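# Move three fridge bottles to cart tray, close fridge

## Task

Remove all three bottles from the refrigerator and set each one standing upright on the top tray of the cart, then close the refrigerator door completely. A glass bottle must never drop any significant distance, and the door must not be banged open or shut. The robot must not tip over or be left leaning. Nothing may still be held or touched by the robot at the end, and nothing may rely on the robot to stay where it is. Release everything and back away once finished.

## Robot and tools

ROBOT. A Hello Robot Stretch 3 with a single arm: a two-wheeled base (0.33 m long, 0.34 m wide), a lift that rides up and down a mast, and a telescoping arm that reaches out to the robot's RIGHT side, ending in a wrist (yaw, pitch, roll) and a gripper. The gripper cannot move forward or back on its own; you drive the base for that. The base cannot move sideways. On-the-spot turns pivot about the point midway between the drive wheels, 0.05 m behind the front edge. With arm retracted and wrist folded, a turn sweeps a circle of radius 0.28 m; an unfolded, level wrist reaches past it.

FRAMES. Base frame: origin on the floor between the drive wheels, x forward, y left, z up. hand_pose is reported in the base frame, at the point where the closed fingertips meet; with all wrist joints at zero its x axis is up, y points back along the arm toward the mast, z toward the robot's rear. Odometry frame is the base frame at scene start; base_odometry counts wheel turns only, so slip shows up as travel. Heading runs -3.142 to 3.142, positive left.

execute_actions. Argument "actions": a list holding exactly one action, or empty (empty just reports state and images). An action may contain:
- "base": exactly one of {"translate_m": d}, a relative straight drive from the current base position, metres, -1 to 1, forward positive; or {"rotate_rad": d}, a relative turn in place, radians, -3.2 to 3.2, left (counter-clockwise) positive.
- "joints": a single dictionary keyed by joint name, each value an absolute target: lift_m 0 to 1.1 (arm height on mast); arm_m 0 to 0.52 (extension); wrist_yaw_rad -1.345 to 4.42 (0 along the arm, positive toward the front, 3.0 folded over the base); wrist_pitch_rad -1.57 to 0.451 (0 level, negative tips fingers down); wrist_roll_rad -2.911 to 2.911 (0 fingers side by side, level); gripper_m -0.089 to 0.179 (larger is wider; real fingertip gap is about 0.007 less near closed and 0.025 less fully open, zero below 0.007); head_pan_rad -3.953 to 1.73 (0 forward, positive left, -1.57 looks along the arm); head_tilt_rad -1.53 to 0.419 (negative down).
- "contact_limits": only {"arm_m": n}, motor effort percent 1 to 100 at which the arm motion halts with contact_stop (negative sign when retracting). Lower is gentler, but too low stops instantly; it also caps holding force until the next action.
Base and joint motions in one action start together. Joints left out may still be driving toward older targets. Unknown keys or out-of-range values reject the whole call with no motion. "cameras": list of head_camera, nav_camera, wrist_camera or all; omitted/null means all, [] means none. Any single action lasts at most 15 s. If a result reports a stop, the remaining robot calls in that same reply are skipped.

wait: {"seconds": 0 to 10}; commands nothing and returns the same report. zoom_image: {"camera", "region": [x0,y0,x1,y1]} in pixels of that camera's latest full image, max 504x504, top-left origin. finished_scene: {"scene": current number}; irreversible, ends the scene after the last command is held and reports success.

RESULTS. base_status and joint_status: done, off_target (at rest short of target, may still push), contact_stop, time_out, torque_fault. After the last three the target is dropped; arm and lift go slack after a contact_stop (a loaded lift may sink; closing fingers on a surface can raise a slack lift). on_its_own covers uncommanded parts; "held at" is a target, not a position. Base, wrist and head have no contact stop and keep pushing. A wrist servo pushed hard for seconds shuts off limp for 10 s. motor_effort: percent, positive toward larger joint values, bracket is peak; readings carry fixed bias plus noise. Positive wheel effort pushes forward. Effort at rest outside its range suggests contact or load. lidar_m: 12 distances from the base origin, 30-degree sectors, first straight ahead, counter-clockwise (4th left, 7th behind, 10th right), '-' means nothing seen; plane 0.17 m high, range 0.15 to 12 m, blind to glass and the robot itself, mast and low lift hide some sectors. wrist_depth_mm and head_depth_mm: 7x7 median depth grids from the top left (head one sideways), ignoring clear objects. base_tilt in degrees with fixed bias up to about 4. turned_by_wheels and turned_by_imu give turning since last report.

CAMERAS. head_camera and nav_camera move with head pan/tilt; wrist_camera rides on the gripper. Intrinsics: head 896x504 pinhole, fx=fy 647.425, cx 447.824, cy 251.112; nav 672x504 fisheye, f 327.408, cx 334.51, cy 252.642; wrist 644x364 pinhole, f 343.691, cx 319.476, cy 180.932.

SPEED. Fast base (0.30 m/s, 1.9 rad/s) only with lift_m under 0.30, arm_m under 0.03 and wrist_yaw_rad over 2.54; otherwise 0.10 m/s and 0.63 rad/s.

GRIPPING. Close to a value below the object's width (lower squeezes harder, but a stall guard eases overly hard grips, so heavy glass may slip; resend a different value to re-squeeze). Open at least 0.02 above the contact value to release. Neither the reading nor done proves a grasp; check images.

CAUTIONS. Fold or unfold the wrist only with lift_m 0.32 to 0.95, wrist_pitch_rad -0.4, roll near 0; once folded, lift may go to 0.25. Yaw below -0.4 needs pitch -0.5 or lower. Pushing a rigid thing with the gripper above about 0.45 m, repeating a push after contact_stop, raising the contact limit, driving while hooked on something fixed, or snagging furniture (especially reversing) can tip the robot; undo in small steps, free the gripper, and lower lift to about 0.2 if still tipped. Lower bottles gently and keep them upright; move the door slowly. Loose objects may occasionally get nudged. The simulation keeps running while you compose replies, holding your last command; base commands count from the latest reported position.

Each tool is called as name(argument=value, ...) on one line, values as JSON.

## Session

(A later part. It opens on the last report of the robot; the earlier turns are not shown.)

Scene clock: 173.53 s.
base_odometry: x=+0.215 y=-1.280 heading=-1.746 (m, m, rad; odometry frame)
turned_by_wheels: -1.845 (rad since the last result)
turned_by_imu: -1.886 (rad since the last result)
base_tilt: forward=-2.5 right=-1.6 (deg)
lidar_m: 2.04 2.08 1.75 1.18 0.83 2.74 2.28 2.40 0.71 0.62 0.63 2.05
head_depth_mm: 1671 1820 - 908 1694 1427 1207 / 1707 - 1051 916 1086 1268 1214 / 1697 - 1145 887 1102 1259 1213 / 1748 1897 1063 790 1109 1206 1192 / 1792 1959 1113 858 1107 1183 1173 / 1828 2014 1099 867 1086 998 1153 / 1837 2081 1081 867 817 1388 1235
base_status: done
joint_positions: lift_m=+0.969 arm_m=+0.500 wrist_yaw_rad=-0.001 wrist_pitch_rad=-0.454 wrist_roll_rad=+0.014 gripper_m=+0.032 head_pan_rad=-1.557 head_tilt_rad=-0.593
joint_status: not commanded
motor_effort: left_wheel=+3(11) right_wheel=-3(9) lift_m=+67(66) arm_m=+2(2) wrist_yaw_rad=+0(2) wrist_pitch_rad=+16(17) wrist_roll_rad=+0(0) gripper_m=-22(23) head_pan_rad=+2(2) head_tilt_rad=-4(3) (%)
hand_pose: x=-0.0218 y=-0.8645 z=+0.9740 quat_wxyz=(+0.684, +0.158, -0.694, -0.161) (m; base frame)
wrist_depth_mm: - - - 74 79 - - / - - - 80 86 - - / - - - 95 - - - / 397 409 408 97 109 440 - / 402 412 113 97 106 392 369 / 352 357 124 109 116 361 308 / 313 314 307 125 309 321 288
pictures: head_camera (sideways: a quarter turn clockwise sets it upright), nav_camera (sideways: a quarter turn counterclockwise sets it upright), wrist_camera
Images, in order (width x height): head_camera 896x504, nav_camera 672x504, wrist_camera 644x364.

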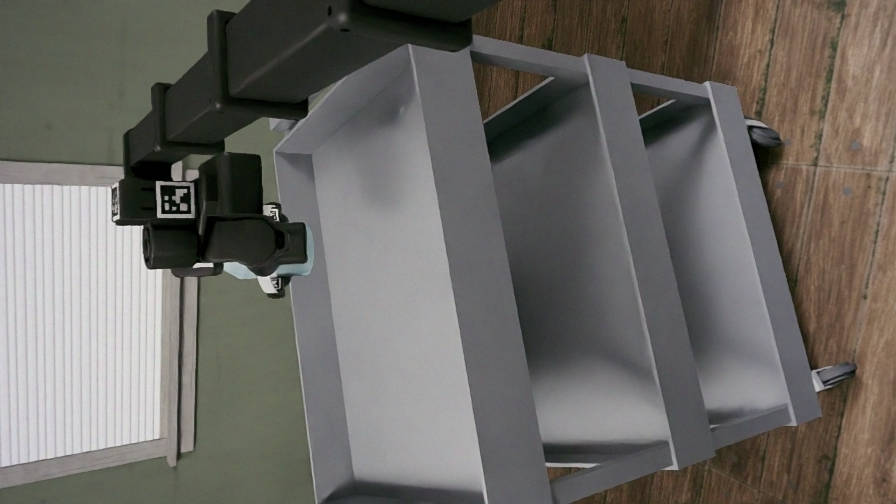

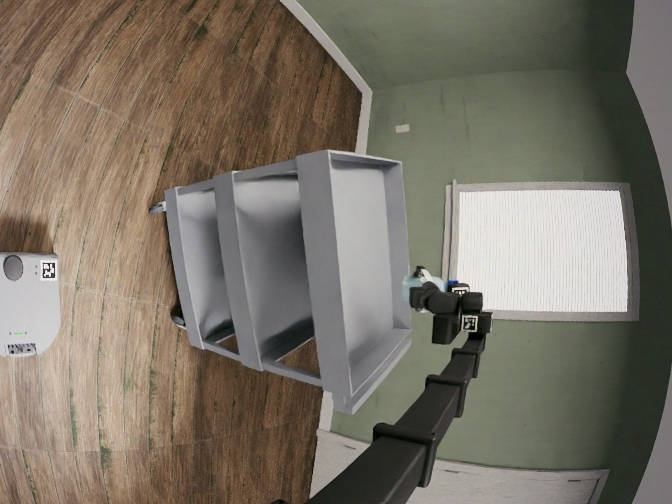

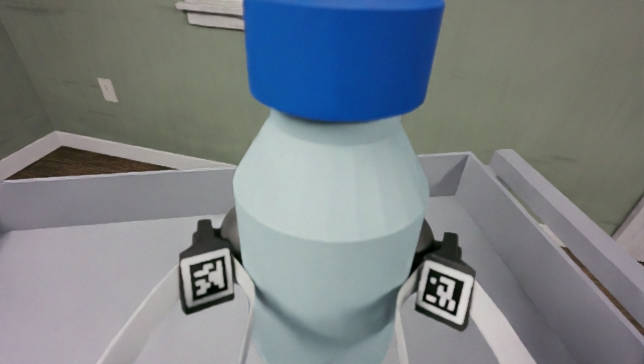

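execute_actions(actions=[{"joints":{"lift_m":0.822,"arm_m":0.515}}], cameras=["head_camera"])

Scene clock: 177.50 s.
base_odometry: x=+0.215 y=-1.280 heading=-1.746 (m, m, rad; odometry frame)
turned_by_wheels: +0.000 (rad since the last result)
turned_by_imu: +0.000 (rad since the last result)
base_tilt: forward=-2.4 right=-1.6 (deg)
lidar_m: 2.04 2.08 1.74 1.18 0.83 2.74 2.28 2.41 0.71 0.63 0.63 2.04
head_depth_mm: 1658 1846 1978 841 - - 1182 / 1692 1892 1086 - 1067 1282 1208 / 1725 1909 - 804 1100 1259 1217 / 1744 1955 2111 781 1109 1211 1197 / 1789 1973 1113 856 1112 1182 1174 / 1828 2021 1098 861 1082 1001 1151 / 1851 2092 1084 870 815 1381 1229
base_status: not commanded
joint_positions: lift_m=+0.823 arm_m=+0.515 wrist_yaw_rad=-0.001 wrist_pitch_rad=-0.454 wrist_roll_rad=+0.014 gripper_m=+0.032 head_pan_rad=-1.557 head_tilt_rad=-0.593
joint_status: all done
motor_effort: left_wheel=+3(3) right_wheel=-3(2) lift_m=+24(66) arm_m=+2(3) wrist_yaw_rad=+2(1) wrist_pitch_rad=+17(17) wrist_roll_rad=+0(0) gripper_m=-23(24) head_pan_rad=+2(2) head_tilt_rad=-2(3) (%)
hand_pose: x=-0.0218 y=-0.8794 z=+0.8272 quat_wxyz=(+0.684, +0.158, -0.693, -0.161) (m; base frame)
wrist_depth_mm: - - - 74 79 - - / 301 314 320 80 86 354 293 / 314 320 324 94 308 336 270 / 255 258 243 97 108 274 262 / 214 217 113 97 106 228 229 / 184 187 124 109 116 195 196 / 163 163 161 125 162 170 172
pictures: head_camera (sideways: a quarter turn clockwise sets it upright)
Images, in order (width x height): head_camera 896x504.

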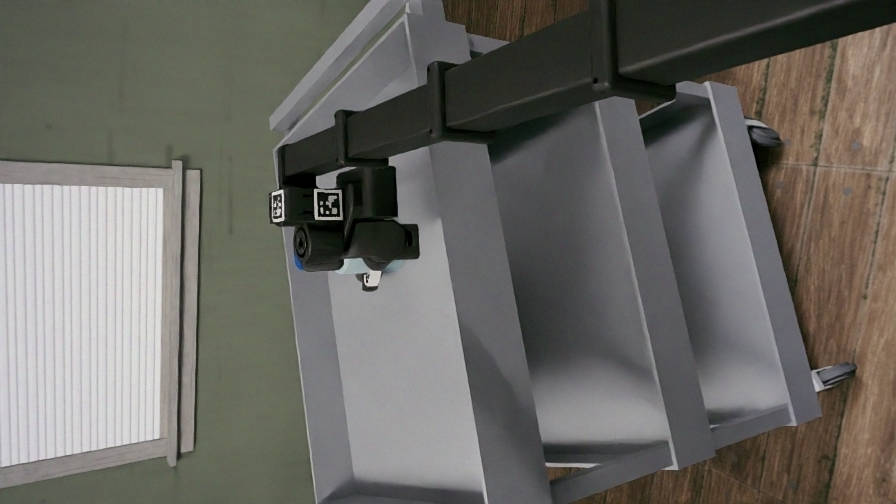

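execute_actions(actions=[{"joints":{"lift_m":0.815,"gripper_m":0.12}}], cameras=["wrist_camera"])

Scene clock: 180.70 s.
base_odometry: x=+0.215 y=-1.280 heading=-1.746 (m, m, rad; odometry frame)
turned_by_wheels: +0.000 (rad since the last result)
turned_by_imu: +0.000 (rad since the last result)
base_tilt: forward=-2.5 right=-1.6 (deg)
lidar_m: 2.04 2.08 1.74 1.18 0.84 2.74 2.29 2.41 0.71 0.63 0.63 2.05
head_depth_mm: 1674 1844 1990 853 1813 - 1194 / 1688 1880 1077 - 1069 1275 1219 / 1720 1917 2041 802 1097 1269 1214 / 1758 1946 2063 777 1102 1209 1196 / 1765 1969 1119 863 1110 1192 1171 / 1817 2020 1102 862 1083 999 1151 / 1865 2089 1085 869 816 1376 1235
base_status: not commanded
joint_positions: lift_m=+0.816 arm_m=+0.515 wrist_yaw_rad=-0.001 wrist_pitch_rad=-0.425 wrist_roll_rad=+0.014 gripper_m=+0.120 head_pan_rad=-1.557 head_tilt_rad=-0.593
joint_status: all done
motor_effort: left_wheel=+2(4) right_wheel=-2(3) lift_m=+19(21) arm_m=+2(2) wrist_yaw_rad=+1(1) wrist_pitch_rad=+8(17) wrist_roll_rad=+0(0) gripper_m=+2(96) head_pan_rad=+2(2) head_tilt_rad=-2(3) (%)
hand_pose: x=-0.0218 y=-0.8831 z=+0.8267 quat_wxyz=(+0.687, +0.148, -0.696, -0.151) (m; base frame)
wrist_depth_mm: - - - 77 85 - - / 298 309 317 81 87 357 303 / 315 327 335 90 318 339 269 / 261 263 251 100 114 283 262 / 216 222 127 101 114 239 236 / 186 - 181 113 182 203 198 / - 163 161 132 165 165 171
pictures: wrist_camera
Images, in order (width x height): wrist_camera 644x364.

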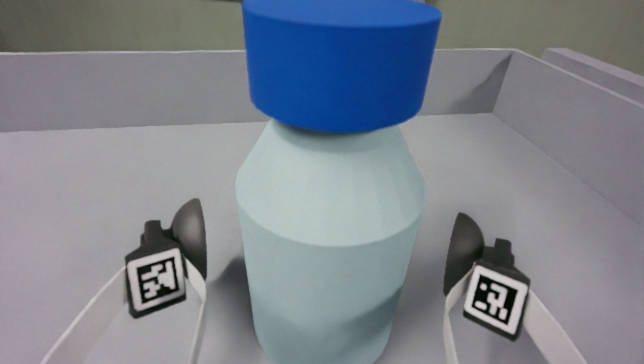

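execute_actions(actions=[{"joints":{"lift_m":0.91,"arm_m":0.4,"gripper_m":0.13}}], cameras=[])

execute_actions(actions=[{"base":{"rotate_rad":1.845},"joints":{"lift_m":0.955,"arm_m":0.17}}], cameras=[])

execute_actions(actions=[{"base":{"translate_m":0.61},"joints":{"head_pan_rad":0.0,"head_tilt_rad":-0.8}}], cameras=["nav_camera"])

Scene clock: 193.67 s.
base_odometry: x=+0.215 y=-1.280 heading=-1.746 (m, m, rad; odometry frame)
turned_by_wheels: +0.000 (rad since the last result)
turned_by_imu: +0.000 (rad since the last result)
base_tilt: forward=-2.6 right=-1.7 (deg)
lidar_m: 2.04 2.08 1.74 1.18 0.84 2.74 2.29 2.41 0.71 0.63 0.63 2.04
head_depth_mm: 1667 1836 2005 - 993 1430 1206 / 1685 1871 - 915 1093 1266 1211 / 1699 1871 - 888 1099 1269 1218 / 1751 1930 1112 780 1111 1206 1199 / 1778 1962 1121 856 1113 1185 1183 / 1796 2039 1100 861 1082 996 1151 / 1850 2067 1079 868 814 1383 1231
base_status: not commanded
joint_positions: lift_m=+0.909 arm_m=+0.400 wrist_yaw_rad=-0.001 wrist_pitch_rad=-0.424 wrist_roll_rad=+0.014 gripper_m=+0.130 head_pan_rad=-1.557 head_tilt_rad=-0.593
joint_status: all done
motor_effort: left_wheel=+2(3) right_wheel=-3(2) lift_m=+62(67) arm_m=-4(2) wrist_yaw_rad=+0(1) wrist_pitch_rad=+7(8) wrist_roll_rad=+0(0) gripper_m=-1(53) head_pan_rad=+2(2) head_tilt_rad=-3(3) (%)
hand_pose: x=-0.0217 y=-0.7689 z=+0.9207 quat_wxyz=(+0.687, +0.148, -0.696, -0.150) (m; base frame)
wrist_depth_mm: - - - - - - - / - - - - - - - / 435 451 475 246 512 442 - / 412 422 429 249 439 412 340 / 345 357 354 264 363 369 307 / 296 - 302 292 311 - 297 / 262 260 264 267 269 264 275
pictures: none
No camera images: the call's "cameras" was empty. Leave "cameras" out to get every camera's image.

Scene clock: 197.53 s.
base_odometry: x=+0.215 y=-1.280 heading=+0.099 (m, m, rad; odometry frame)
turned_by_wheels: +1.845 (rad since the last result)
turned_by_imu: +1.887 (rad since the last result)
base_tilt: forward=-2.5 right=-1.6 (deg)
lidar_m: 0.84 0.80 2.29 2.79 2.13 0.64 0.63 2.13 2.04 2.10 1.82 1.18
head_depth_mm: 1710 1861 - - 1708 1422 1217 / 1781 1951 - - 1683 1427 1211 / 1845 2060 2274 - 1681 1436 1218 / 1954 2183 2386 2149 1700 1432 1216 / 2045 2295 2603 2137 1748 1439 1224 / 2164 2426 2652 2244 1759 1444 1229 / 2111 2265 2397 2250 1776 1461 1227
base_status: done
joint_positions: lift_m=+0.954 arm_m=+0.170 wrist_yaw_rad=+0.000 wrist_pitch_rad=-0.424 wrist_roll_rad=+0.014 gripper_m=+0.130 head_pan_rad=-1.557 head_tilt_rad=-0.593
joint_status: all done
motor_effort: left_wheel=-3(9) right_wheel=+2(5) lift_m=+62(65) arm_m=-3(4) wrist_yaw_rad=+0(1) wrist_pitch_rad=+8(7) wrist_roll_rad=+0(0) gripper_m=+1(1) head_pan_rad=+2(2) head_tilt_rad=-3(3) (%)
hand_pose: x=-0.0216 y=-0.5389 z=+0.9658 quat_wxyz=(+0.687, +0.148, -0.696, -0.150) (m; base frame)
wrist_depth_mm: - - - - - - - / - - - - - - - / - - - - - - - / - - - - - - - / - - - - - - - / - - - - - - - / - - - - - - -
pictures: none
No camera images: the call's "cameras" was empty. Leave "cameras" out to get every camera's image.

Scene clock: 204.73 s.
base_odometry: x=+0.822 y=-1.219 heading=+0.099 (m, m, rad; odometry frame)
turned_by_wheels: +0.000 (rad since the last result)
turned_by_imu: +0.001 (rad since the last result)
base_tilt: forward=-2.6 right=-1.6 (deg)
lidar_m: 0.41 0.29 0.28 2.16 2.67 1.27 1.24 2.44 2.33 1.75 0.67 0.73
head_depth_mm: 897 736 1170 1063 1274 1220 1129 / 780 766 1192 1067 1298 1243 1132 / 591 692 841 1020 1307 1287 1139 / 549 627 731 875 1099 1271 1134 / 455 506 571 658 771 938 1104 / 387 425 470 526 598 691 823 / 338 366 399 438 487 547 624
base_status: done
joint_positions: lift_m=+0.954 arm_m=+0.170 wrist_yaw_rad=+0.000 wrist_pitch_rad=-0.424 wrist_roll_rad=+0.014 gripper_m=+0.130 head_pan_rad=-0.007 head_tilt_rad=-0.790
joint_status: all done
motor_effort: left_wheel=-4(4) right_wheel=+0(4) lift_m=+62(62) arm_m=-3(4) wrist_yaw_rad=+1(0) wrist_pitch_rad=+8(7) wrist_roll_rad=+0(0) gripper_m=+0(1) head_pan_rad=+2(28) head_tilt_rad=-3(18) (%)
hand_pose: x=-0.0216 y=-0.5389 z=+0.9658 quat_wxyz=(+0.687, +0.148, -0.696, -0.150) (m; base frame)
wrist_depth_mm: 834 985 - - - - - / 870 - - - - - - / 894 - - - - - - / 938 - - - - - - / 978 - - - - - - / - - - - - - - / - - - - - - -
pictures: nav_camera (sideways: a quarter turn counterclockwise sets it upright)
Images, in order (width x height): nav_camera 672x504.

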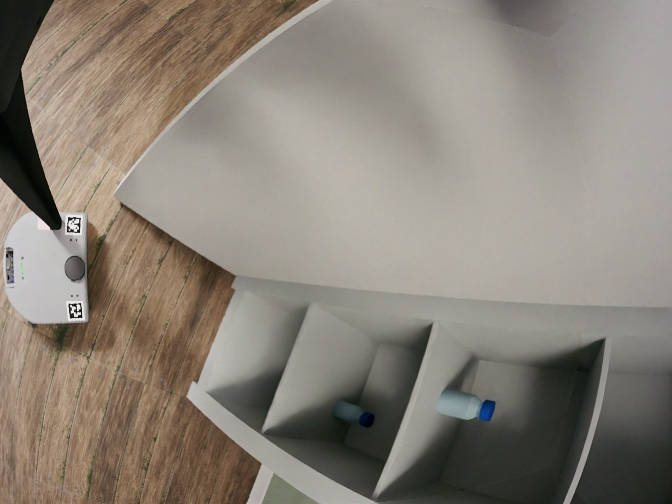

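execute_actions(actions=[{"base":{"rotate_rad":1.172},"joints":{"arm_m":0.23,"head_pan_rad":-1.5,"head_tilt_rad":-0.5}}], cameras=["head_camera","wrist_camera"])

Scene clock: 209.27 s.
base_odometry: x=+0.822 y=-1.219 heading=+1.271 (m, m, rad; odometry frame)
turned_by_wheels: +1.172 (rad since the last result)
turned_by_imu: +1.198 (rad since the last result)
base_tilt: forward=-2.5 right=-1.7 (deg)
lidar_m: 0.28 2.17 2.59 1.24 1.24 2.36 2.33 1.55 0.67 0.68 0.36 0.28
head_depth_mm: 859 937 1006 825 1037 930 1054 / 873 951 1010 - 1121 1011 1142 / 880 964 1022 - 1121 1021 1179 / 898 989 1040 843 1171 1274 1179 / 782 872 898 808 981 1004 1149 / 595 617 668 731 790 821 844 / 532 571 581 594 606 618 634
base_status: done
joint_positions: lift_m=+0.954 arm_m=+0.230 wrist_yaw_rad=+0.000 wrist_pitch_rad=-0.424 wrist_roll_rad=+0.014 gripper_m=+0.130 head_pan_rad=-1.493 head_tilt_rad=-0.507
joint_status: all done
motor_effort: left_wheel=-3(9) right_wheel=+1(4) lift_m=+62(62) arm_m=+2(2) wrist_yaw_rad=+1(1) wrist_pitch_rad=+7(7) wrist_roll_rad=+0(0) gripper_m=+0(1) head_pan_rad=-3(29) head_tilt_rad=+2(12) (%)
hand_pose: x=-0.0216 y=-0.5984 z=+0.9658 quat_wxyz=(+0.687, +0.148, -0.696, -0.150) (m; base frame)
wrist_depth_mm: 223 297 479 303 533 506 377 / 227 308 453 323 507 516 366 / 232 314 357 342 370 376 347 / 238 276 281 287 289 297 299 / 259 284 365 246 240 251 245 / 304 - 645 720 698 - 278 / - 365 589 618 628 535 303
pictures: head_camera (sideways: a quarter turn clockwise sets it upright), wrist_camera
Images, in order (width x height): head_camera 896x504, wrist_camera 644x364.

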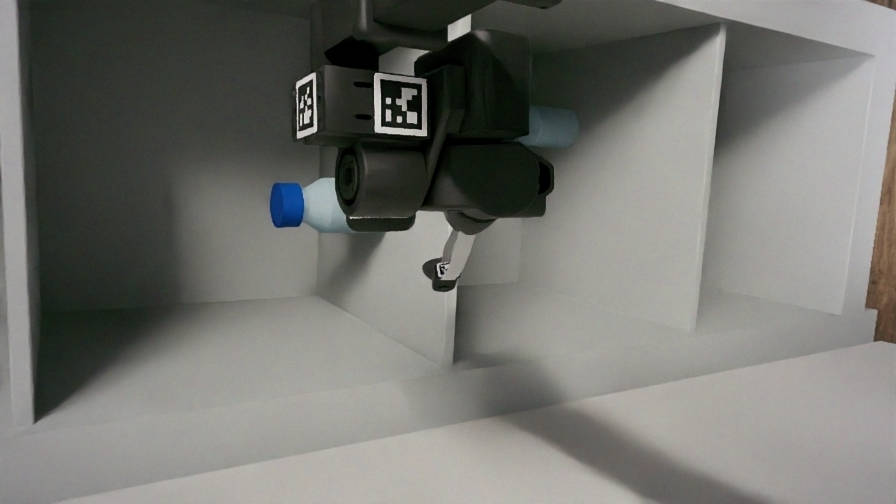

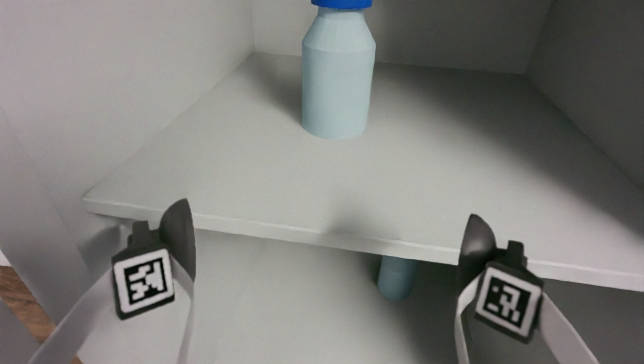

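execute_actions(actions=[{"joints":{"arm_m":0.459,"lift_m":0.946}}], cameras=["wrist_camera"])

Scene clock: 216.20 s.
base_odometry: x=+0.822 y=-1.219 heading=+1.271 (m, m, rad; odometry frame)
turned_by_wheels: +0.000 (rad since the last result)
turned_by_imu: +0.000 (rad since the last result)
base_tilt: forward=-2.5 right=-1.6 (deg)
lidar_m: 0.28 2.17 2.60 1.24 1.24 2.37 2.33 1.55 0.67 0.68 0.36 0.29
head_depth_mm: 856 935 985 1016 1044 924 1054 / 871 939 899 792 1121 1016 1148 / 882 959 - 834 1164 1018 1174 / 897 976 1043 841 1167 1268 1176 / 783 874 897 806 985 996 1152 / 596 617 670 728 793 823 847 / 530 571 581 594 606 617 634
base_status: not commanded
joint_positions: lift_m=+0.947 arm_m=+0.459 wrist_yaw_rad=+0.000 wrist_pitch_rad=-0.424 wrist_roll_rad=+0.014 gripper_m=+0.130 head_pan_rad=-1.493 head_tilt_rad=-0.507
joint_status: all done
motor_effort: left_wheel=-2(2) right_wheel=+1(0) lift_m=+19(54) arm_m=+2(2) wrist_yaw_rad=+0(0) wrist_pitch_rad=+8(7) wrist_roll_rad=+0(0) gripper_m=+0(0) head_pan_rad=-3(2) head_tilt_rad=+2(2) (%)
hand_pose: x=-0.0216 y=-0.8274 z=+0.9581 quat_wxyz=(+0.687, +0.148, -0.696, -0.150) (m; base frame)
wrist_depth_mm: 201 261 342 83 89 313 302 / 201 270 370 88 96 337 326 / 205 277 336 104 319 354 345 / 209 253 255 106 119 281 286 / 206 225 213 109 211 239 233 / 186 - 183 125 187 - 197 / - 163 161 146 164 165 172
pictures: wrist_camera
Images, in order (width x height): wrist_camera 644x364.

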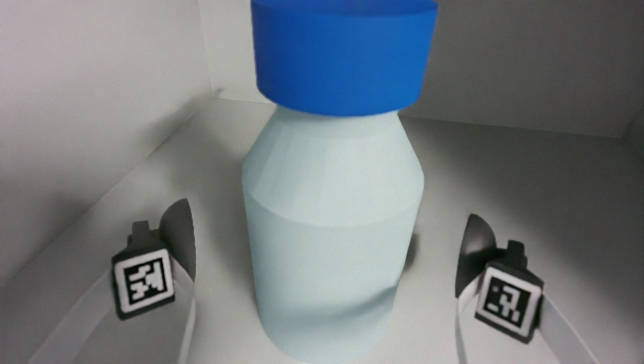

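Well centred; nudge in 4 mm and close.

execute_actions(actions=[{"joints":{"arm_m":0.464,"gripper_m":0.031}}], cameras=["wrist_camera"])

Scene clock: 218.67 s.
base_odometry: x=+0.822 y=-1.219 heading=+1.271 (m, m, rad; odometry frame)
turned_by_wheels: +0.000 (rad since the last result)
turned_by_imu: +0.000 (rad since the last result)
base_tilt: forward=-2.5 right=-1.6 (deg)
lidar_m: 0.28 2.16 2.59 1.25 1.24 2.36 2.34 1.55 0.67 0.68 0.36 0.29
head_depth_mm: 857 942 984 1018 1050 924 1060 / 870 945 880 788 1119 1014 1149 / 881 958 - 835 1167 1022 1177 / 899 978 1043 843 1167 1268 1180 / 785 871 900 807 981 1000 1160 / 595 618 669 729 793 823 848 / 532 570 583 594 605 618 632
base_status: not commanded
joint_positions: lift_m=+0.947 arm_m=+0.464 wrist_yaw_rad=-0.001 wrist_pitch_rad=-0.431 wrist_roll_rad=+0.014 gripper_m=+0.032 head_pan_rad=-1.493 head_tilt_rad=-0.507
joint_status: all done
motor_effort: left_wheel=-3(3) right_wheel=+2(2) lift_m=+21(21) arm_m=+1(2) wrist_yaw_rad=+0(1) wrist_pitch_rad=+10(10) wrist_roll_rad=+0(0) gripper_m=-22(99) head_pan_rad=-3(3) head_tilt_rad=+2(3) (%)
hand_pose: x=-0.0217 y=-0.8315 z=+0.9565 quat_wxyz=(+0.686, +0.150, -0.695, -0.153) (m; base frame)
wrist_depth_mm: 201 262 333 73 77 308 298 / 200 268 366 78 83 334 323 / 205 276 327 93 312 350 337 / 209 251 241 96 108 275 280 / 205 214 113 97 105 226 229 / 183 184 126 110 117 193 194 / 159 160 158 128 161 167 168
pictures: wrist_camera
Images, in order (width x height): wrist_camera 644x364.

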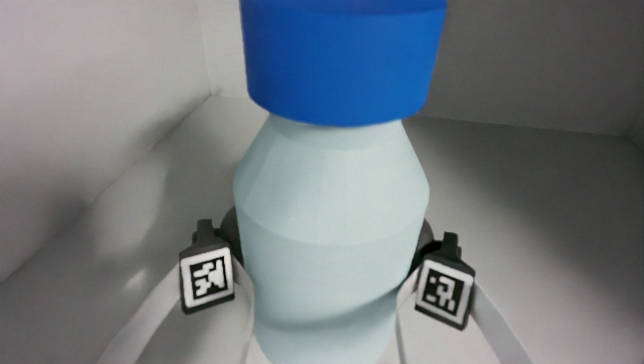

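execute_actions(actions=[{"joints":{"arm_m":0.25,"lift_m":0.985}}], cameras=[])

execute_actions(actions=[{"base":{"rotate_rad":-1.172},"joints":{"arm_m":0.19,"head_tilt_rad":-0.6,"head_pan_rad":-1.55}}], cameras=[])

execute_actions(actions=[{"base":{"translate_m":-0.575},"joints":{"arm_m":0.515,"lift_m":0.93}}], cameras=[])

execute_actions(actions=[{"base":{"rotate_rad":-1.687}}], cameras=["head_camera","wrist_camera"])

Scene clock: 227.33 s.
base_odometry: x=+0.822 y=-1.219 heading=+1.271 (m, m, rad; odometry frame)
turned_by_wheels: +0.000 (rad since the last result)
turned_by_imu: +0.000 (rad since the last result)
base_tilt: forward=-2.5 right=-1.7 (deg)
lidar_m: 0.28 2.17 2.60 1.25 1.24 2.36 2.33 1.55 0.67 0.68 0.36 0.29
head_depth_mm: 860 939 - 827 1039 925 1053 / 875 943 - 1206 1117 1015 1147 / 881 964 - - 1164 1017 1184 / 892 978 1032 1042 1170 1268 1178 / 785 874 895 807 983 998 1158 / 594 618 668 728 790 823 845 / 532 572 583 593 604 621 633
base_status: not commanded
joint_positions: lift_m=+0.984 arm_m=+0.250 wrist_yaw_rad=+0.000 wrist_pitch_rad=-0.450 wrist_roll_rad=+0.014 gripper_m=+0.032 head_pan_rad=-1.493 head_tilt_rad=-0.507
joint_status: all done
motor_effort: left_wheel=-3(3) right_wheel=+1(1) lift_m=+66(70) arm_m=-3(3) wrist_yaw_rad=-1(1) wrist_pitch_rad=+15(16) wrist_roll_rad=+0(0) gripper_m=-21(22) head_pan_rad=-3(3) head_tilt_rad=+2(2) (%)
hand_pose: x=-0.0216 y=-0.6155 z=+0.9898 quat_wxyz=(+0.685, +0.157, -0.694, -0.159) (m; base frame)
wrist_depth_mm: 220 294 397 74 79 492 380 / 225 301 426 81 87 515 368 / 231 312 388 95 373 414 357 / 236 301 292 97 109 328 321 / 244 267 115 99 107 272 274 / 272 320 126 110 118 235 236 / 353 379 530 128 627 464 303
pictures: none
No camera images: the call's "cameras" was empty. Leave "cameras" out to get every camera's image.

Scene clock: 230.13 s.
base_odometry: x=+0.822 y=-1.219 heading=+0.099 (m, m, rad; odometry frame)
turned_by_wheels: -1.172 (rad since the last result)
turned_by_imu: -1.199 (rad since the last result)
base_tilt: forward=-2.5 right=-1.6 (deg)
lidar_m: 0.41 0.30 0.28 2.17 2.66 1.26 1.24 2.44 2.33 1.75 0.67 0.73
head_depth_mm: 1975 2111 - 2111 1741 1420 1209 / 2049 2185 - 2048 1718 1426 1216 / 2143 2377 - 2007 1748 1429 1223 / 2157 2370 2404 2051 1734 1448 1228 / 1859 2019 2198 2216 1752 1444 1224 / 1601 1732 1869 1996 1748 1454 1226 / 1416 1509 1614 1742 1719 1445 1228
base_status: done
joint_positions: lift_m=+0.984 arm_m=+0.190 wrist_yaw_rad=+0.000 wrist_pitch_rad=-0.450 wrist_roll_rad=+0.014 gripper_m=+0.032 head_pan_rad=-1.543 head_tilt_rad=-0.593
joint_status: all done
motor_effort: left_wheel=+4(9) right_wheel=-2(7) lift_m=+66(66) arm_m=-4(4) wrist_yaw_rad=+0(1) wrist_pitch_rad=+16(16) wrist_roll_rad=+0(0) gripper_m=-22(21) head_pan_rad=-3(8) head_tilt_rad=-2(9) (%)
hand_pose: x=-0.0216 y=-0.5555 z=+0.9898 quat_wxyz=(+0.685, +0.157, -0.694, -0.159) (m; base frame)
wrist_depth_mm: 830 994 - 75 79 - - / 856 - - 81 87 - - / 895 - - 95 - - - / 945 - - 97 109 - - / 981 - 115 98 107 - - / - - 126 111 118 - - / - - - 128 - - -
pictures: none
No camera images: the call's "cameras" was empty. Leave "cameras" out to get every camera's image.

Scene clock: 236.97 s.
base_odometry: x=+0.250 y=-1.276 heading=+0.099 (m, m, rad; odometry frame)
turned_by_wheels: +0.000 (rad since the last result)
turned_by_imu: +0.001 (rad since the last result)
base_tilt: forward=-2.5 right=-1.7 (deg)
lidar_m: 0.81 0.76 2.27 2.80 2.16 0.67 0.66 2.15 2.06 2.13 1.78 1.15
head_depth_mm: 1729 1918 - - 1677 1420 1208 / 1812 1943 2303 2214 1721 1426 1209 / 1892 2004 2411 2226 1733 1428 1220 / 1966 2154 2540 2236 1750 1444 1228 / 2093 2353 2663 2248 1749 1442 1213 / 2189 2397 2680 2246 1745 1440 1226 / 2035 2185 2309 2245 1780 1447 1234
base_status: done
joint_positions: lift_m=+0.931 arm_m=+0.515 wrist_yaw_rad=+0.000 wrist_pitch_rad=-0.451 wrist_roll_rad=+0.014 gripper_m=+0.032 head_pan_rad=-1.543 head_tilt_rad=-0.593
joint_status: all done
motor_effort: left_wheel=+3(4) right_wheel=-2(6) lift_m=+24(62) arm_m=+2(3) wrist_yaw_rad=+0(0) wrist_pitch_rad=+16(16) wrist_roll_rad=+0(0) gripper_m=-22(22) head_pan_rad=-3(2) head_tilt_rad=-3(3) (%)
hand_pose: x=-0.0216 y=-0.8798 z=+0.9358 quat_wxyz=(+0.685, +0.157, -0.694, -0.160) (m; base frame)
wrist_depth_mm: - - - 75 79 - - / - - - 81 87 - - / - - - 95 - - - / - - - 97 109 - - / - - 115 98 107 - - / - - 126 111 118 - - / - - - 128 - - -
pictures: none
No camera images: the call's "cameras" was empty. Leave "cameras" out to get every camera's image.

Scene clock: 240.80 s.
base_odometry: x=+0.250 y=-1.276 heading=-1.588 (m, m, rad; odometry frame)
turned_by_wheels: -1.687 (rad since the last result)
turned_by_imu: -1.725 (rad since the last result)
base_tilt: forward=-2.5 right=-1.7 (deg)
lidar_m: 2.07 1.87 1.15 0.95 0.87 2.72 2.28 2.24 0.70 0.66 0.68 2.06
head_depth_mm: 1692 1862 - - 1063 1261 1211 / 1747 1883 934 810 1097 1291 1215 / 1824 1935 1056 804 1102 1238 1216 / 1894 2043 1059 886 1109 1238 1230 / 1961 2185 1129 896 1113 1213 1213 / 2017 2276 2466 812 1613 1411 1234 / 2107 2378 2692 2260 1762 1450 1231
base_status: done
joint_positions: lift_m=+0.931 arm_m=+0.515 wrist_yaw_rad=-0.001 wrist_pitch_rad=-0.451 wrist_roll_rad=+0.014 gripper_m=+0.032 head_pan_rad=-1.543 head_tilt_rad=-0.593
joint_status: not commanded
motor_effort: left_wheel=+3(13) right_wheel=-2(9) lift_m=+23(23) arm_m=+1(2) wrist_yaw_rad=+1(2) wrist_pitch_rad=+16(16) wrist_roll_rad=+0(0) gripper_m=-22(22) head_pan_rad=-2(2) head_tilt_rad=-2(2) (%)
hand_pose: x=-0.0218 y=-0.8798 z=+0.9358 quat_wxyz=(+0.685, +0.157, -0.694, -0.160) (m; base frame)
wrist_depth_mm: - - - 75 79 - - / - - - 81 87 - - / - - - 95 403 - - / - 402 405 97 109 424 422 / 314 362 115 98 107 382 182 / 293 315 126 111 118 201 161 / 273 274 270 128 271 193 182
pictures: head_camera (sideways: a quarter turn clockwise sets it upright), wrist_camera
Images, in order (width x height): head_camera 896x504, wrist_camera 644x364.

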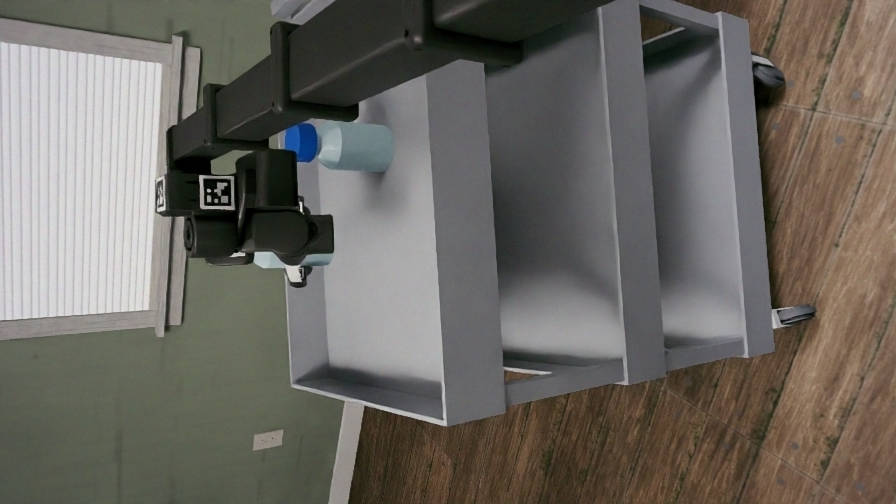

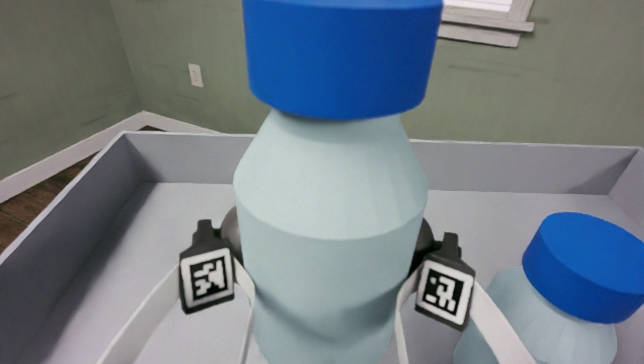

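execute_actions(actions=[{"joints":{"lift_m":0.817}}], cameras=[])

execute_actions(actions=[{"joints":{"gripper_m":0.11}}], cameras=["wrist_camera"])

Scene clock: 246.93 s.
base_odometry: x=+0.250 y=-1.276 heading=-1.588 (m, m, rad; odometry frame)
turned_by_wheels: +0.000 (rad since the last result)
turned_by_imu: +0.000 (rad since the last result)
base_tilt: forward=-2.5 right=-1.7 (deg)
lidar_m: 2.07 1.87 1.15 0.95 0.87 2.71 2.28 2.24 0.70 0.66 0.68 2.05
head_depth_mm: 1693 1866 1096 914 - - 1186 / 1759 1916 1161 - 1065 1257 1218 / 1809 2012 - 804 1106 1235 1222 / 1875 2093 1158 842 1104 1231 1221 / 1963 2201 1126 892 1112 1210 1204 / 2017 2277 2469 811 1603 1451 1227 / 2106 2412 2667 2279 1766 1451 1231
base_status: not commanded
joint_positions: lift_m=+0.818 arm_m=+0.515 wrist_yaw_rad=-0.001 wrist_pitch_rad=-0.443 wrist_roll_rad=+0.014 gripper_m=+0.032 head_pan_rad=-1.543 head_tilt_rad=-0.593
joint_status: all done
motor_effort: left_wheel=+3(3) right_wheel=-3(2) lift_m=+20(22) arm_m=+1(1) wrist_yaw_rad=+0(1) wrist_pitch_rad=+13(16) wrist_roll_rad=+0(0) gripper_m=-22(22) head_pan_rad=-3(3) head_tilt_rad=-3(3) (%)
hand_pose: x=-0.0218 y=-0.8809 z=+0.8247 quat_wxyz=(+0.685, +0.154, -0.694, -0.157) (m; base frame)
wrist_depth_mm: - - 330 73 78 - - / 292 349 344 78 84 351 349 / 287 320 321 93 307 346 142 / 253 256 240 96 108 274 136 / 212 215 113 97 105 217 139 / 183 184 125 110 117 183 147 / 160 161 159 128 162 168 161
pictures: none
No camera images: the call's "cameras" was empty. Leave "cameras" out to get every camera's image.

Scene clock: 248.20 s.
base_odometry: x=+0.250 y=-1.276 heading=-1.588 (m, m, rad; odometry frame)
turned_by_wheels: +0.000 (rad since the last result)
turned_by_imu: +0.000 (rad since the last result)
base_tilt: forward=-2.6 right=-1.7 (deg)
lidar_m: 2.07 1.87 1.15 0.95 0.87 2.72 2.28 2.24 0.70 0.66 0.68 2.06
head_depth_mm: 1705 1847 1096 914 - - 1185 / 1752 1925 1150 - 1071 1264 1213 / 1815 2009 - 803 1099 1242 1218 / 1870 2102 1151 844 1107 1243 1225 / 1937 2191 1131 893 1111 1218 1202 / 2036 2257 2458 815 1614 1440 1230 / 2091 2381 2689 2239 1765 1463 1223
base_status: not commanded
joint_positions: lift_m=+0.818 arm_m=+0.515 wrist_yaw_rad=-0.001 wrist_pitch_rad=-0.425 wrist_roll_rad=+0.014 gripper_m=+0.110 head_pan_rad=-1.543 head_tilt_rad=-0.593
joint_status: all done
motor_effort: left_wheel=+3(3) right_wheel=-3(3) lift_m=+21(21) arm_m=+1(1) wrist_yaw_rad=+1(1) wrist_pitch_rad=+8(14) wrist_roll_rad=+0(0) gripper_m=+0(95) head_pan_rad=-3(3) head_tilt_rad=-2(3) (%)
hand_pose: x=-0.0218 y=-0.8832 z=+0.8286 quat_wxyz=(+0.687, +0.148, -0.696, -0.151) (m; base frame)
wrist_depth_mm: - - - 81 96 - - / 307 348 344 81 88 348 352 / 294 335 326 89 320 365 150 / 263 268 254 101 117 286 135 / 219 222 119 102 112 232 138 / 187 194 180 114 185 172 146 / 168 165 163 133 166 168 159
pictures: wrist_camera
Images, in order (width x height): wrist_camera 644x364.

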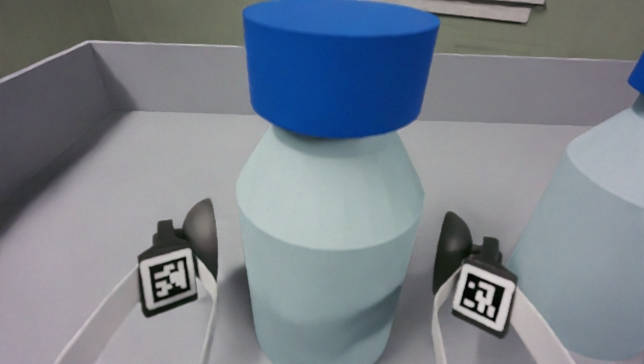

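execute_actions(actions=[{"joints":{"lift_m":0.9,"arm_m":0.41}}], cameras=[])

execute_actions(actions=[{"base":{"rotate_rad":1.606},"joints":{"arm_m":0.15,"gripper_m":0.13}}], cameras=[])

execute_actions(actions=[{"base":{"translate_m":0.656},"joints":{"lift_m":0.525,"head_pan_rad":-1.5,"head_tilt_rad":-0.75}}], cameras=[])

execute_actions(actions=[{"base":{"rotate_rad":1.106}}], cameras=["head_camera","wrist_camera"])

Scene clock: 265.03 s.
base_odometry: x=+0.250 y=-1.276 heading=-1.588 (m, m, rad; odometry frame)
turned_by_wheels: +0.000 (rad since the last result)
turned_by_imu: +0.000 (rad since the last result)
base_tilt: forward=-2.5 right=-1.6 (deg)
lidar_m: 2.07 1.87 1.15 0.95 0.87 2.72 2.28 2.23 0.70 0.66 0.68 2.06
head_depth_mm: 1678 1864 1134 - - 1254 1217 / 1727 1901 - 816 1096 1298 1222 / 1812 1980 - 806 1102 1230 1217 / 1869 2105 1138 888 1103 1243 1225 / 1941 2161 1128 892 1109 1205 1201 / 2026 2298 2469 813 1598 1445 1225 / 2117 2366 2671 2274 1773 1456 1232
base_status: not commanded
joint_positions: lift_m=+0.899 arm_m=+0.410 wrist_yaw_rad=-0.001 wrist_pitch_rad=-0.424 wrist_roll_rad=+0.014 gripper_m=+0.110 head_pan_rad=-1.543 head_tilt_rad=-0.593
joint_status: all done
motor_effort: left_wheel=+3(3) right_wheel=-2(2) lift_m=+62(67) arm_m=-3(4) wrist_yaw_rad=+1(2) wrist_pitch_rad=+7(8) wrist_roll_rad=+0(0) gripper_m=+0(1) head_pan_rad=-2(3) head_tilt_rad=-3(3) (%)
hand_pose: x=-0.0217 y=-0.7789 z=+0.9106 quat_wxyz=(+0.687, +0.148, -0.696, -0.150) (m; base frame)
wrist_depth_mm: - - - - - - - / - - - - - - - / - 442 491 228 485 243 452 / - 387 414 236 423 251 423 / 288 337 341 249 348 268 357 / 275 295 289 279 298 302 304 / 251 250 252 255 258 254 263
pictures: none
No camera images: the call's "cameras" was empty. Leave "cameras" out to get every camera's image.

Scene clock: 268.57 s.
base_odometry: x=+0.250 y=-1.276 heading=+0.018 (m, m, rad; odometry frame)
turned_by_wheels: +1.606 (rad since the last result)
turned_by_imu: +1.643 (rad since the last result)
base_tilt: forward=-2.5 right=-1.7 (deg)
lidar_m: 0.89 0.76 2.71 2.27 2.19 0.69 0.66 2.21 2.06 2.09 1.84 1.15
head_depth_mm: 1698 1867 2075 - - 1424 1208 / 1752 1945 2165 - - 1435 1207 / 1831 2047 2280 - - 1434 1219 / 1911 2131 2427 2371 1696 1439 1225 / 1997 2235 2509 2328 1744 1446 1233 / 2079 2328 2671 2267 1760 1447 1229 / 2136 2348 2487 2257 1743 1445 1236
base_status: done
joint_positions: lift_m=+0.899 arm_m=+0.150 wrist_yaw_rad=+0.000 wrist_pitch_rad=-0.424 wrist_roll_rad=+0.014 gripper_m=+0.130 head_pan_rad=-1.543 head_tilt_rad=-0.593
joint_status: all done
motor_effort: left_wheel=-3(9) right_wheel=+2(5) lift_m=+62(62) arm_m=-4(4) wrist_yaw_rad=+0(1) wrist_pitch_rad=+7(8) wrist_roll_rad=+0(0) gripper_m=+1(85) head_pan_rad=-3(3) head_tilt_rad=-3(3) (%)
hand_pose: x=-0.0216 y=-0.5189 z=+0.9107 quat_wxyz=(+0.687, +0.148, -0.696, -0.150) (m; base frame)
wrist_depth_mm: - - - - - - - / - - - - - - - / - - - - - - - / - - - - - - - / - - - - - - - / - - - - - - - / - - - - - - -
pictures: none
No camera images: the call's "cameras" was empty. Leave "cameras" out to get every camera's image.

Scene clock: 276.07 s.
base_odometry: x=+0.906 y=-1.265 heading=+0.018 (m, m, rad; odometry frame)
turned_by_wheels: +0.000 (rad since the last result)
turned_by_imu: +0.001 (rad since the last result)
base_tilt: forward=-2.5 right=-1.6 (deg)
lidar_m: 0.46 0.31 0.29 0.29 2.84 1.38 1.33 2.50 2.32 1.76 0.58 0.58
head_depth_mm: 1980 2208 2271 1850 1516 1300 1147 / 2088 2335 2326 1855 1527 1369 1122 / 2159 2455 2318 1846 1543 - 1142 / 2190 2485 2333 1850 1584 1301 1150 / 1874 2082 2179 1859 1557 1321 1153 / 1596 1734 1914 1878 1542 1323 1154 / 1387 1494 1626 1715 1546 1324 1123
base_status: done
joint_positions: lift_m=+0.526 arm_m=+0.150 wrist_yaw_rad=+0.000 wrist_pitch_rad=-0.424 wrist_roll_rad=+0.014 gripper_m=+0.130 head_pan_rad=-1.507 head_tilt_rad=-0.740
joint_status: all done
motor_effort: left_wheel=-3(6) right_wheel=+1(2) lift_m=+19(60) arm_m=-3(3) wrist_yaw_rad=+0(0) wrist_pitch_rad=+7(7) wrist_roll_rad=+0(0) gripper_m=+1(0) head_pan_rad=+2(6) head_tilt_rad=-4(13) (%)
hand_pose: x=-0.0216 y=-0.5189 z=+0.5370 quat_wxyz=(+0.687, +0.148, -0.696, -0.150) (m; base frame)
wrist_depth_mm: 810 - - - - - - / 830 - - - - - - / 870 - - - - - - / 896 - - - - - - / 882 970 946 942 974 - - / 772 - 796 811 811 - 829 / 687 681 685 692 712 698 721
pictures: none
No camera images: the call's "cameras" was empty. Leave "cameras" out to get every camera's image.

Scene clock: 278.77 s.
base_odometry: x=+0.906 y=-1.265 heading=+1.124 (m, m, rad; odometry frame)
turned_by_wheels: +1.106 (rad since the last result)
turned_by_imu: +1.131 (rad since the last result)
base_tilt: forward=-2.5 right=-1.7 (deg)
lidar_m: 0.29 0.30 2.78 1.36 1.34 2.43 2.32 1.63 0.58 0.67 0.43 0.30
head_depth_mm: 561 570 617 703 1452 1304 1147 / 803 782 691 888 934 1110 1131 / 830 860 695 1092 992 - 1139 / 830 864 698 1100 989 1239 1149 / 824 870 702 1131 986 1242 1149 / 829 877 703 1070 970 1177 1132 / 784 768 667 747 826 844 834
base_status: done
joint_positions: lift_m=+0.526 arm_m=+0.150 wrist_yaw_rad=+0.000 wrist_pitch_rad=-0.424 wrist_roll_rad=+0.014 gripper_m=+0.130 head_pan_rad=-1.507 head_tilt_rad=-0.741
joint_status: not commanded
motor_effort: left_wheel=-3(10) right_wheel=+1(4) lift_m=+19(19) arm_m=-3(3) wrist_yaw_rad=-1(0) wrist_pitch_rad=+7(7) wrist_roll_rad=+0(0) gripper_m=+1(0) head_pan_rad=+3(2) head_tilt_rad=-3(4) (%)
hand_pose: x=-0.0216 y=-0.5189 z=+0.5370 quat_wxyz=(+0.687, +0.148, -0.696, -0.150) (m; base frame)
wrist_depth_mm: 363 509 535 416 524 310 205 / 356 456 465 440 478 307 203 / 330 337 343 354 359 302 202 / 265 268 273 278 282 272 201 / 228 230 229 228 232 243 199 / 358 - 643 649 566 - 216 / 340 526 564 561 546 311 242
pictures: head_camera (sideways: a quarter turn clockwise sets it upright), wrist_camera
Images, in order (width x height): head_camera 896x504, wrist_camera 644x364.

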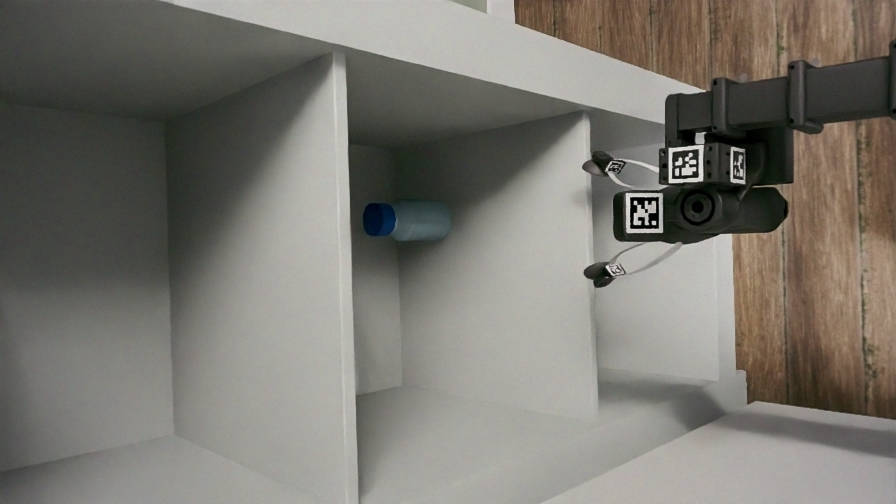

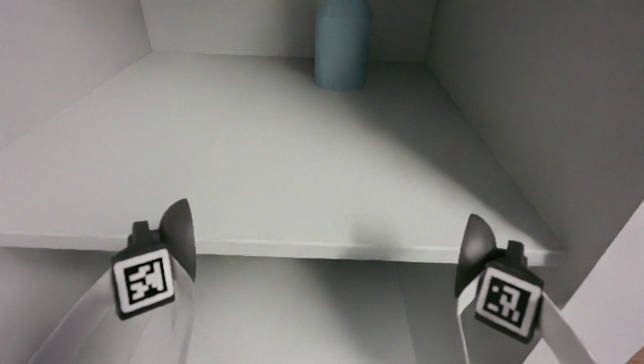

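execute_actions(actions=[{"joints":{"arm_m":0.495},"contact_limits":{"arm_m":15}}], cameras=["wrist_camera"])

Scene clock: 285.37 s.
base_odometry: x=+0.906 y=-1.265 heading=+1.124 (m, m, rad; odometry frame)
turned_by_wheels: +0.000 (rad since the last result)
turned_by_imu: +0.000 (rad since the last result)
base_tilt: forward=-2.4 right=-1.6 (deg)
lidar_m: 0.29 0.30 2.78 1.35 1.34 2.44 2.33 1.63 0.58 0.67 0.43 0.30
head_depth_mm: 559 570 619 699 1453 1312 1149 / 805 784 690 870 897 1254 - / 835 860 694 - 1007 1234 1150 / 828 864 698 1090 1009 1232 1154 / 827 868 699 1134 987 1244 1154 / 825 875 705 1070 964 1172 1125 / 782 766 671 753 826 851 832
base_status: not commanded
joint_positions: lift_m=+0.526 arm_m=+0.495 wrist_yaw_rad=+0.000 wrist_pitch_rad=-0.424 wrist_roll_rad=+0.014 gripper_m=+0.130 head_pan_rad=-1.507 head_tilt_rad=-0.741
joint_status: all done
motor_effort: left_wheel=-3(3) right_wheel=+1(2) lift_m=+19(19) arm_m=+2(2) wrist_yaw_rad=-1(0) wrist_pitch_rad=+8(7) wrist_roll_rad=+0(0) gripper_m=+1(1) head_pan_rad=+2(2) head_tilt_rad=-3(3) (%)
contact_limits: arm_m 15 (drawing in: default 20, maximum 32; extending or still: default 25, maximum 42)
hand_pose: x=-0.0216 y=-0.8633 z=+0.5370 quat_wxyz=(+0.687, +0.148, -0.696, -0.150) (m; base frame)
wrist_depth_mm: 214 213 213 90 94 210 189 / 234 232 231 96 97 229 188 / 255 255 254 110 242 247 186 / 262 267 269 112 120 262 184 / 220 228 220 119 133 235 183 / 188 - 189 135 185 - 182 / - 165 167 157 166 167 167
pictures: wrist_camera
Images, in order (width x height): wrist_camera 644x364.

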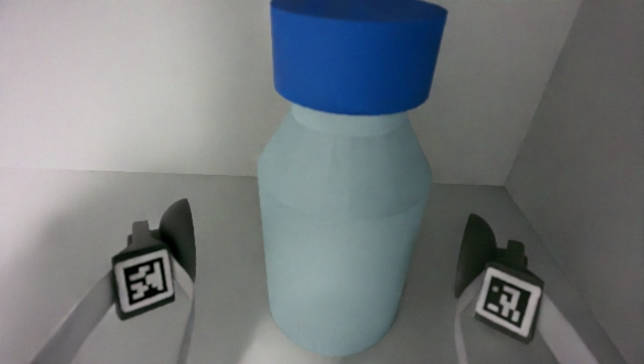

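execute_actions(actions=[{"joints":{"arm_m":0.506,"gripper_m":0.031}}], cameras=["wrist_camera"])

Scene clock: 288.53 s.
base_odometry: x=+0.906 y=-1.265 heading=+1.124 (m, m, rad; odometry frame)
turned_by_wheels: +0.000 (rad since the last result)
turned_by_imu: +0.000 (rad since the last result)
base_tilt: forward=-2.5 right=-1.7 (deg)
lidar_m: 0.29 0.30 2.78 1.35 1.34 2.44 2.32 1.63 0.58 0.67 0.43 0.30
head_depth_mm: 560 570 618 705 1456 1309 1145 / 803 781 692 847 900 1265 - / 831 856 693 1065 1003 1232 1156 / 830 863 698 1093 1011 1237 1158 / 831 863 702 1129 983 1243 1156 / 827 874 701 1067 960 1172 1129 / 783 766 669 750 828 851 832
base_status: not commanded
joint_positions: lift_m=+0.526 arm_m=+0.506 wrist_yaw_rad=-0.002 wrist_pitch_rad=-0.430 wrist_roll_rad=+0.014 gripper_m=+0.032 head_pan_rad=-1.507 head_tilt_rad=-0.741
joint_status: all done
motor_effort: left_wheel=-4(5) right_wheel=+1(4) lift_m=+21(21) arm_m=+1(1) wrist_yaw_rad=+2(6) wrist_pitch_rad=+9(9) wrist_roll_rad=+0(0) gripper_m=-22(99) head_pan_rad=+2(2) head_tilt_rad=-3(4) (%)
hand_pose: x=-0.0220 y=-0.8735 z=+0.5355 quat_wxyz=(+0.686, +0.149, -0.695, -0.153) (m; base frame)
wrist_depth_mm: 204 203 196 74 82 201 187 / 222 222 217 78 83 218 186 / 244 243 238 86 231 239 185 / 258 259 245 97 111 255 183 / 215 218 114 99 106 228 182 / 185 187 127 110 118 195 181 / 161 163 161 129 163 170 166
pictures: wrist_camera
Images, in order (width x height): wrist_camera 644x364.

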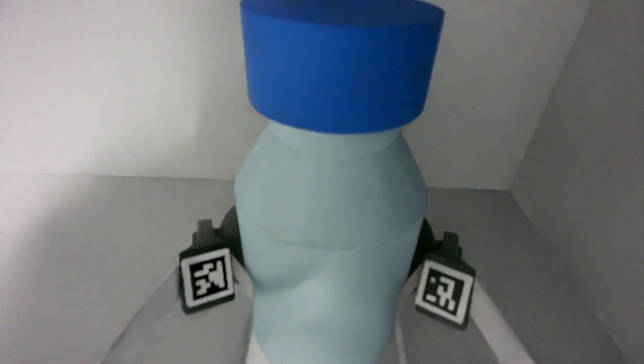

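execute_actions(actions=[{"joints":{"arm_m":0.16,"lift_m":0.6}}], cameras=[])

execute_actions(actions=[{"base":{"rotate_rad":-1.319},"joints":{"arm_m":0.11,"lift_m":0.78,"head_tilt_rad":-0.6,"head_pan_rad":-1.55}}], cameras=[])

execute_actions(actions=[{"base":{"translate_m":-0.677},"joints":{"arm_m":0.515,"lift_m":0.93}}], cameras=[])

execute_actions(actions=[{"base":{"rotate_rad":-1.085}}], cameras=["head_camera","wrist_camera"])

Scene clock: 341.97 s.
base_odometry: x=+0.906 y=-1.265 heading=+1.124 (m, m, rad; odometry frame)
turned_by_wheels: +0.000 (rad since the last result)
turned_by_imu: +0.000 (rad since the last result)
base_tilt: forward=-2.5 right=-1.7 (deg)
lidar_m: 0.29 0.30 2.77 1.36 1.34 2.44 2.33 1.63 0.58 0.67 0.43 0.30
head_depth_mm: 561 569 619 704 1457 1315 1156 / 802 781 692 886 908 - 1131 / 828 864 693 1123 959 - 1150 / 826 867 697 1125 1001 1242 1154 / 829 870 700 1129 990 1242 1157 / 824 874 703 1066 962 1174 1138 / 782 769 668 750 828 851 834
base_status: not commanded
joint_positions: lift_m=+0.599 arm_m=+0.160 wrist_yaw_rad=+0.000 wrist_pitch_rad=-0.450 wrist_roll_rad=+0.014 gripper_m=+0.032 head_pan_rad=-1.507 head_tilt_rad=-0.741
joint_status: all done
motor_effort: left_wheel=-3(4) right_wheel=+1(2) lift_m=+66(70) arm_m=-3(4) wrist_yaw_rad=+1(1) wrist_pitch_rad=+16(16) wrist_roll_rad=+0(0) gripper_m=-23(22) head_pan_rad=+2(2) head_tilt_rad=-3(4) (%)
hand_pose: x=-0.0216 y=-0.5255 z=+0.6048 quat_wxyz=(+0.685, +0.157, -0.694, -0.159) (m; base frame)
wrist_depth_mm: 362 510 519 76 81 308 204 / 357 521 557 81 88 307 202 / 357 463 466 96 419 302 202 / 353 371 350 99 112 299 200 / 308 312 116 99 108 294 199 / 266 269 127 111 118 271 209 / 371 588 612 128 397 259 238
pictures: none
No camera images: the call's "cameras" was empty. Leave "cameras" out to get every camera's image.

Scene clock: 345.00 s.
base_odometry: x=+0.906 y=-1.265 heading=-0.195 (m, m, rad; odometry frame)
turned_by_wheels: -1.319 (rad since the last result)
turned_by_imu: -1.349 (rad since the last result)
base_tilt: forward=-2.6 right=-1.7 (deg)
lidar_m: 0.60 0.35 0.29 0.29 2.21 2.68 1.32 1.33 2.33 2.32 1.32 0.58
head_depth_mm: 1917 2135 2379 2120 1753 - - / 1934 2166 2439 2168 1759 - 1163 / 1985 2190 2524 2183 1754 - 1169 / 2028 2268 2568 2165 596 1390 1203 / 2083 2327 2581 2177 1735 1430 1220 / 2106 2341 2607 2208 1731 1426 1225 / 2018 2064 2148 2142 1735 1434 1225
base_status: done
joint_positions: lift_m=+0.779 arm_m=+0.110 wrist_yaw_rad=+0.000 wrist_pitch_rad=-0.450 wrist_roll_rad=+0.014 gripper_m=+0.032 head_pan_rad=-1.543 head_tilt_rad=-0.606
joint_status: all done
motor_effort: left_wheel=+3(9) right_wheel=-2(7) lift_m=+66(70) arm_m=-4(4) wrist_yaw_rad=+0(0) wrist_pitch_rad=+16(15) wrist_roll_rad=+0(0) gripper_m=-22(24) head_pan_rad=-2(7) head_tilt_rad=+2(10) (%)
hand_pose: x=-0.0215 y=-0.4755 z=+0.7848 quat_wxyz=(+0.685, +0.157, -0.694, -0.159) (m; base frame)
wrist_depth_mm: - - - 76 81 - - / - - - 81 88 - - / - - - 96 - - - / - - - 99 112 - - / - - 116 100 107 - - / - - 127 111 119 - - / 917 915 912 128 920 955 967
pictures: none
No camera images: the call's "cameras" was empty. Leave "cameras" out to get every camera's image.

Scene clock: 352.87 s.
base_odometry: x=+0.242 y=-1.133 heading=-0.195 (m, m, rad; odometry frame)
turned_by_wheels: +0.000 (rad since the last result)
turned_by_imu: +0.001 (rad since the last result)
base_tilt: forward=-2.5 right=-1.6 (deg)
lidar_m: 0.96 0.72 2.60 2.14 2.36 2.00 0.66 0.66 2.19 2.18 2.13 1.22
head_depth_mm: 1798 2003 - - 1661 1414 1196 / 1841 1979 2360 2169 1707 1406 1202 / 1862 2006 2390 2183 1719 1410 1209 / 1904 2065 2456 2182 1734 1428 1205 / 1943 2190 2465 2184 1735 1420 1211 / 1979 2202 2564 2200 1716 1427 1216 / 1999 2261 2577 2202 1737 1436 1221
base_status: done
joint_positions: lift_m=+0.929 arm_m=+0.515 wrist_yaw_rad=+0.000 wrist_pitch_rad=-0.451 wrist_roll_rad=+0.014 gripper_m=+0.032 head_pan_rad=-1.543 head_tilt_rad=-0.606
joint_status: all done
motor_effort: left_wheel=+3(3) right_wheel=-2(6) lift_m=+66(71) arm_m=+2(2) wrist_yaw_rad=+0(1) wrist_pitch_rad=+16(16) wrist_roll_rad=+0(0) gripper_m=-22(23) head_pan_rad=-2(3) head_tilt_rad=+2(2) (%)
hand_pose: x=-0.0215 y=-0.8798 z=+0.9346 quat_wxyz=(+0.685, +0.157, -0.694, -0.160) (m; base frame)
wrist_depth_mm: - - - 76 81 - - / - - - 81 88 - - / - - - 96 - - - / - - - 99 112 - - / - - 116 99 108 - - / - - 126 111 119 - - / - - - 128 - - -
pictures: none
No camera images: the call's "cameras" was empty. Leave "cameras" out to get every camera's image.

Scene clock: 355.77 s.
base_odometry: x=+0.242 y=-1.133 heading=-1.280 (m, m, rad; odometry frame)
turned_by_wheels: -1.085 (rad since the last result)
turned_by_imu: -1.109 (rad since the last result)
base_tilt: forward=-2.5 right=-1.6 (deg)
lidar_m: 2.19 1.22 1.05 0.72 2.60 2.14 2.44 2.01 0.66 0.66 2.20 2.18
head_depth_mm: 1769 1941 - - 1048 1191 1163 / 1872 2017 977 863 1093 1219 1200 / 2039 2164 1025 796 1090 1255 1210 / 2168 2394 1035 908 1098 1290 1214 / 2384 2650 2831 840 1148 1363 1221 / 2437 2649 2784 2207 1739 1432 1211 / 2224 2387 2585 2217 1734 1441 1218
base_status: done
joint_positions: lift_m=+0.929 arm_m=+0.515 wrist_yaw_rad=-0.001 wrist_pitch_rad=-0.451 wrist_roll_rad=+0.014 gripper_m=+0.032 head_pan_rad=-1.543 head_tilt_rad=-0.606
joint_status: not commanded
motor_effort: left_wheel=+2(11) right_wheel=-4(10) lift_m=+66(66) arm_m=+1(2) wrist_yaw_rad=+0(2) wrist_pitch_rad=+16(16) wrist_roll_rad=+0(0) gripper_m=-21(22) head_pan_rad=-3(3) head_tilt_rad=+2(2) (%)
hand_pose: x=-0.0218 y=-0.8799 z=+0.9346 quat_wxyz=(+0.685, +0.157, -0.694, -0.160) (m; base frame)
wrist_depth_mm: - - - 76 81 - - / - - - 81 88 - - / - - - 96 389 - - / - - - 99 112 387 364 / - - 116 100 108 380 373 / - - 126 111 119 326 153 / - 236 264 128 273 185 137
pictures: head_camera (sideways: a quarter turn clockwise sets it upright), wrist_camera
Images, in order (width x height): head_camera 896x504, wrist_camera 644x364.

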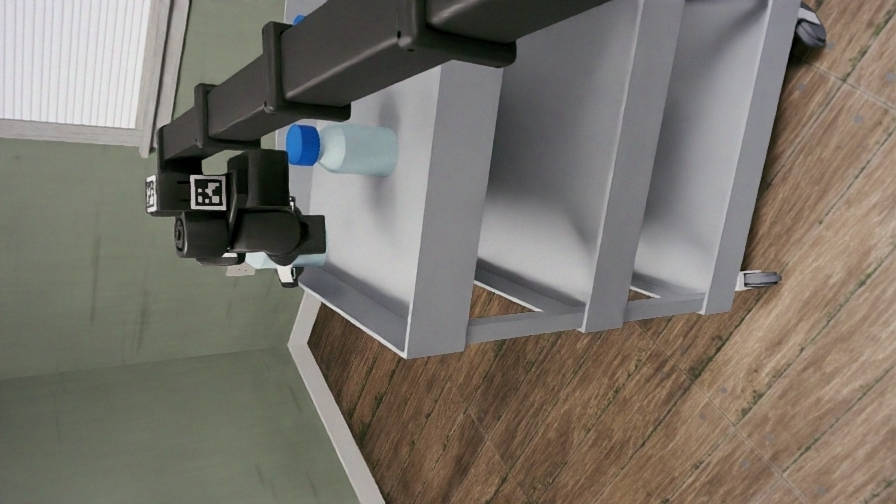

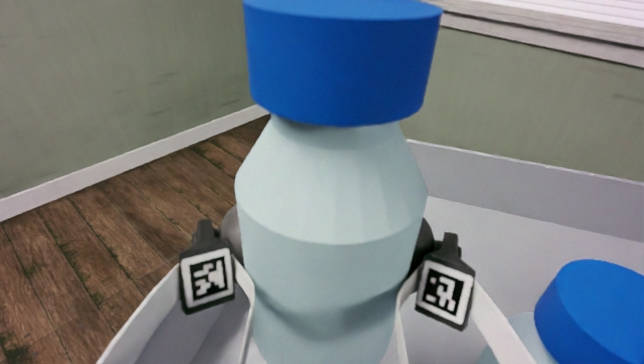

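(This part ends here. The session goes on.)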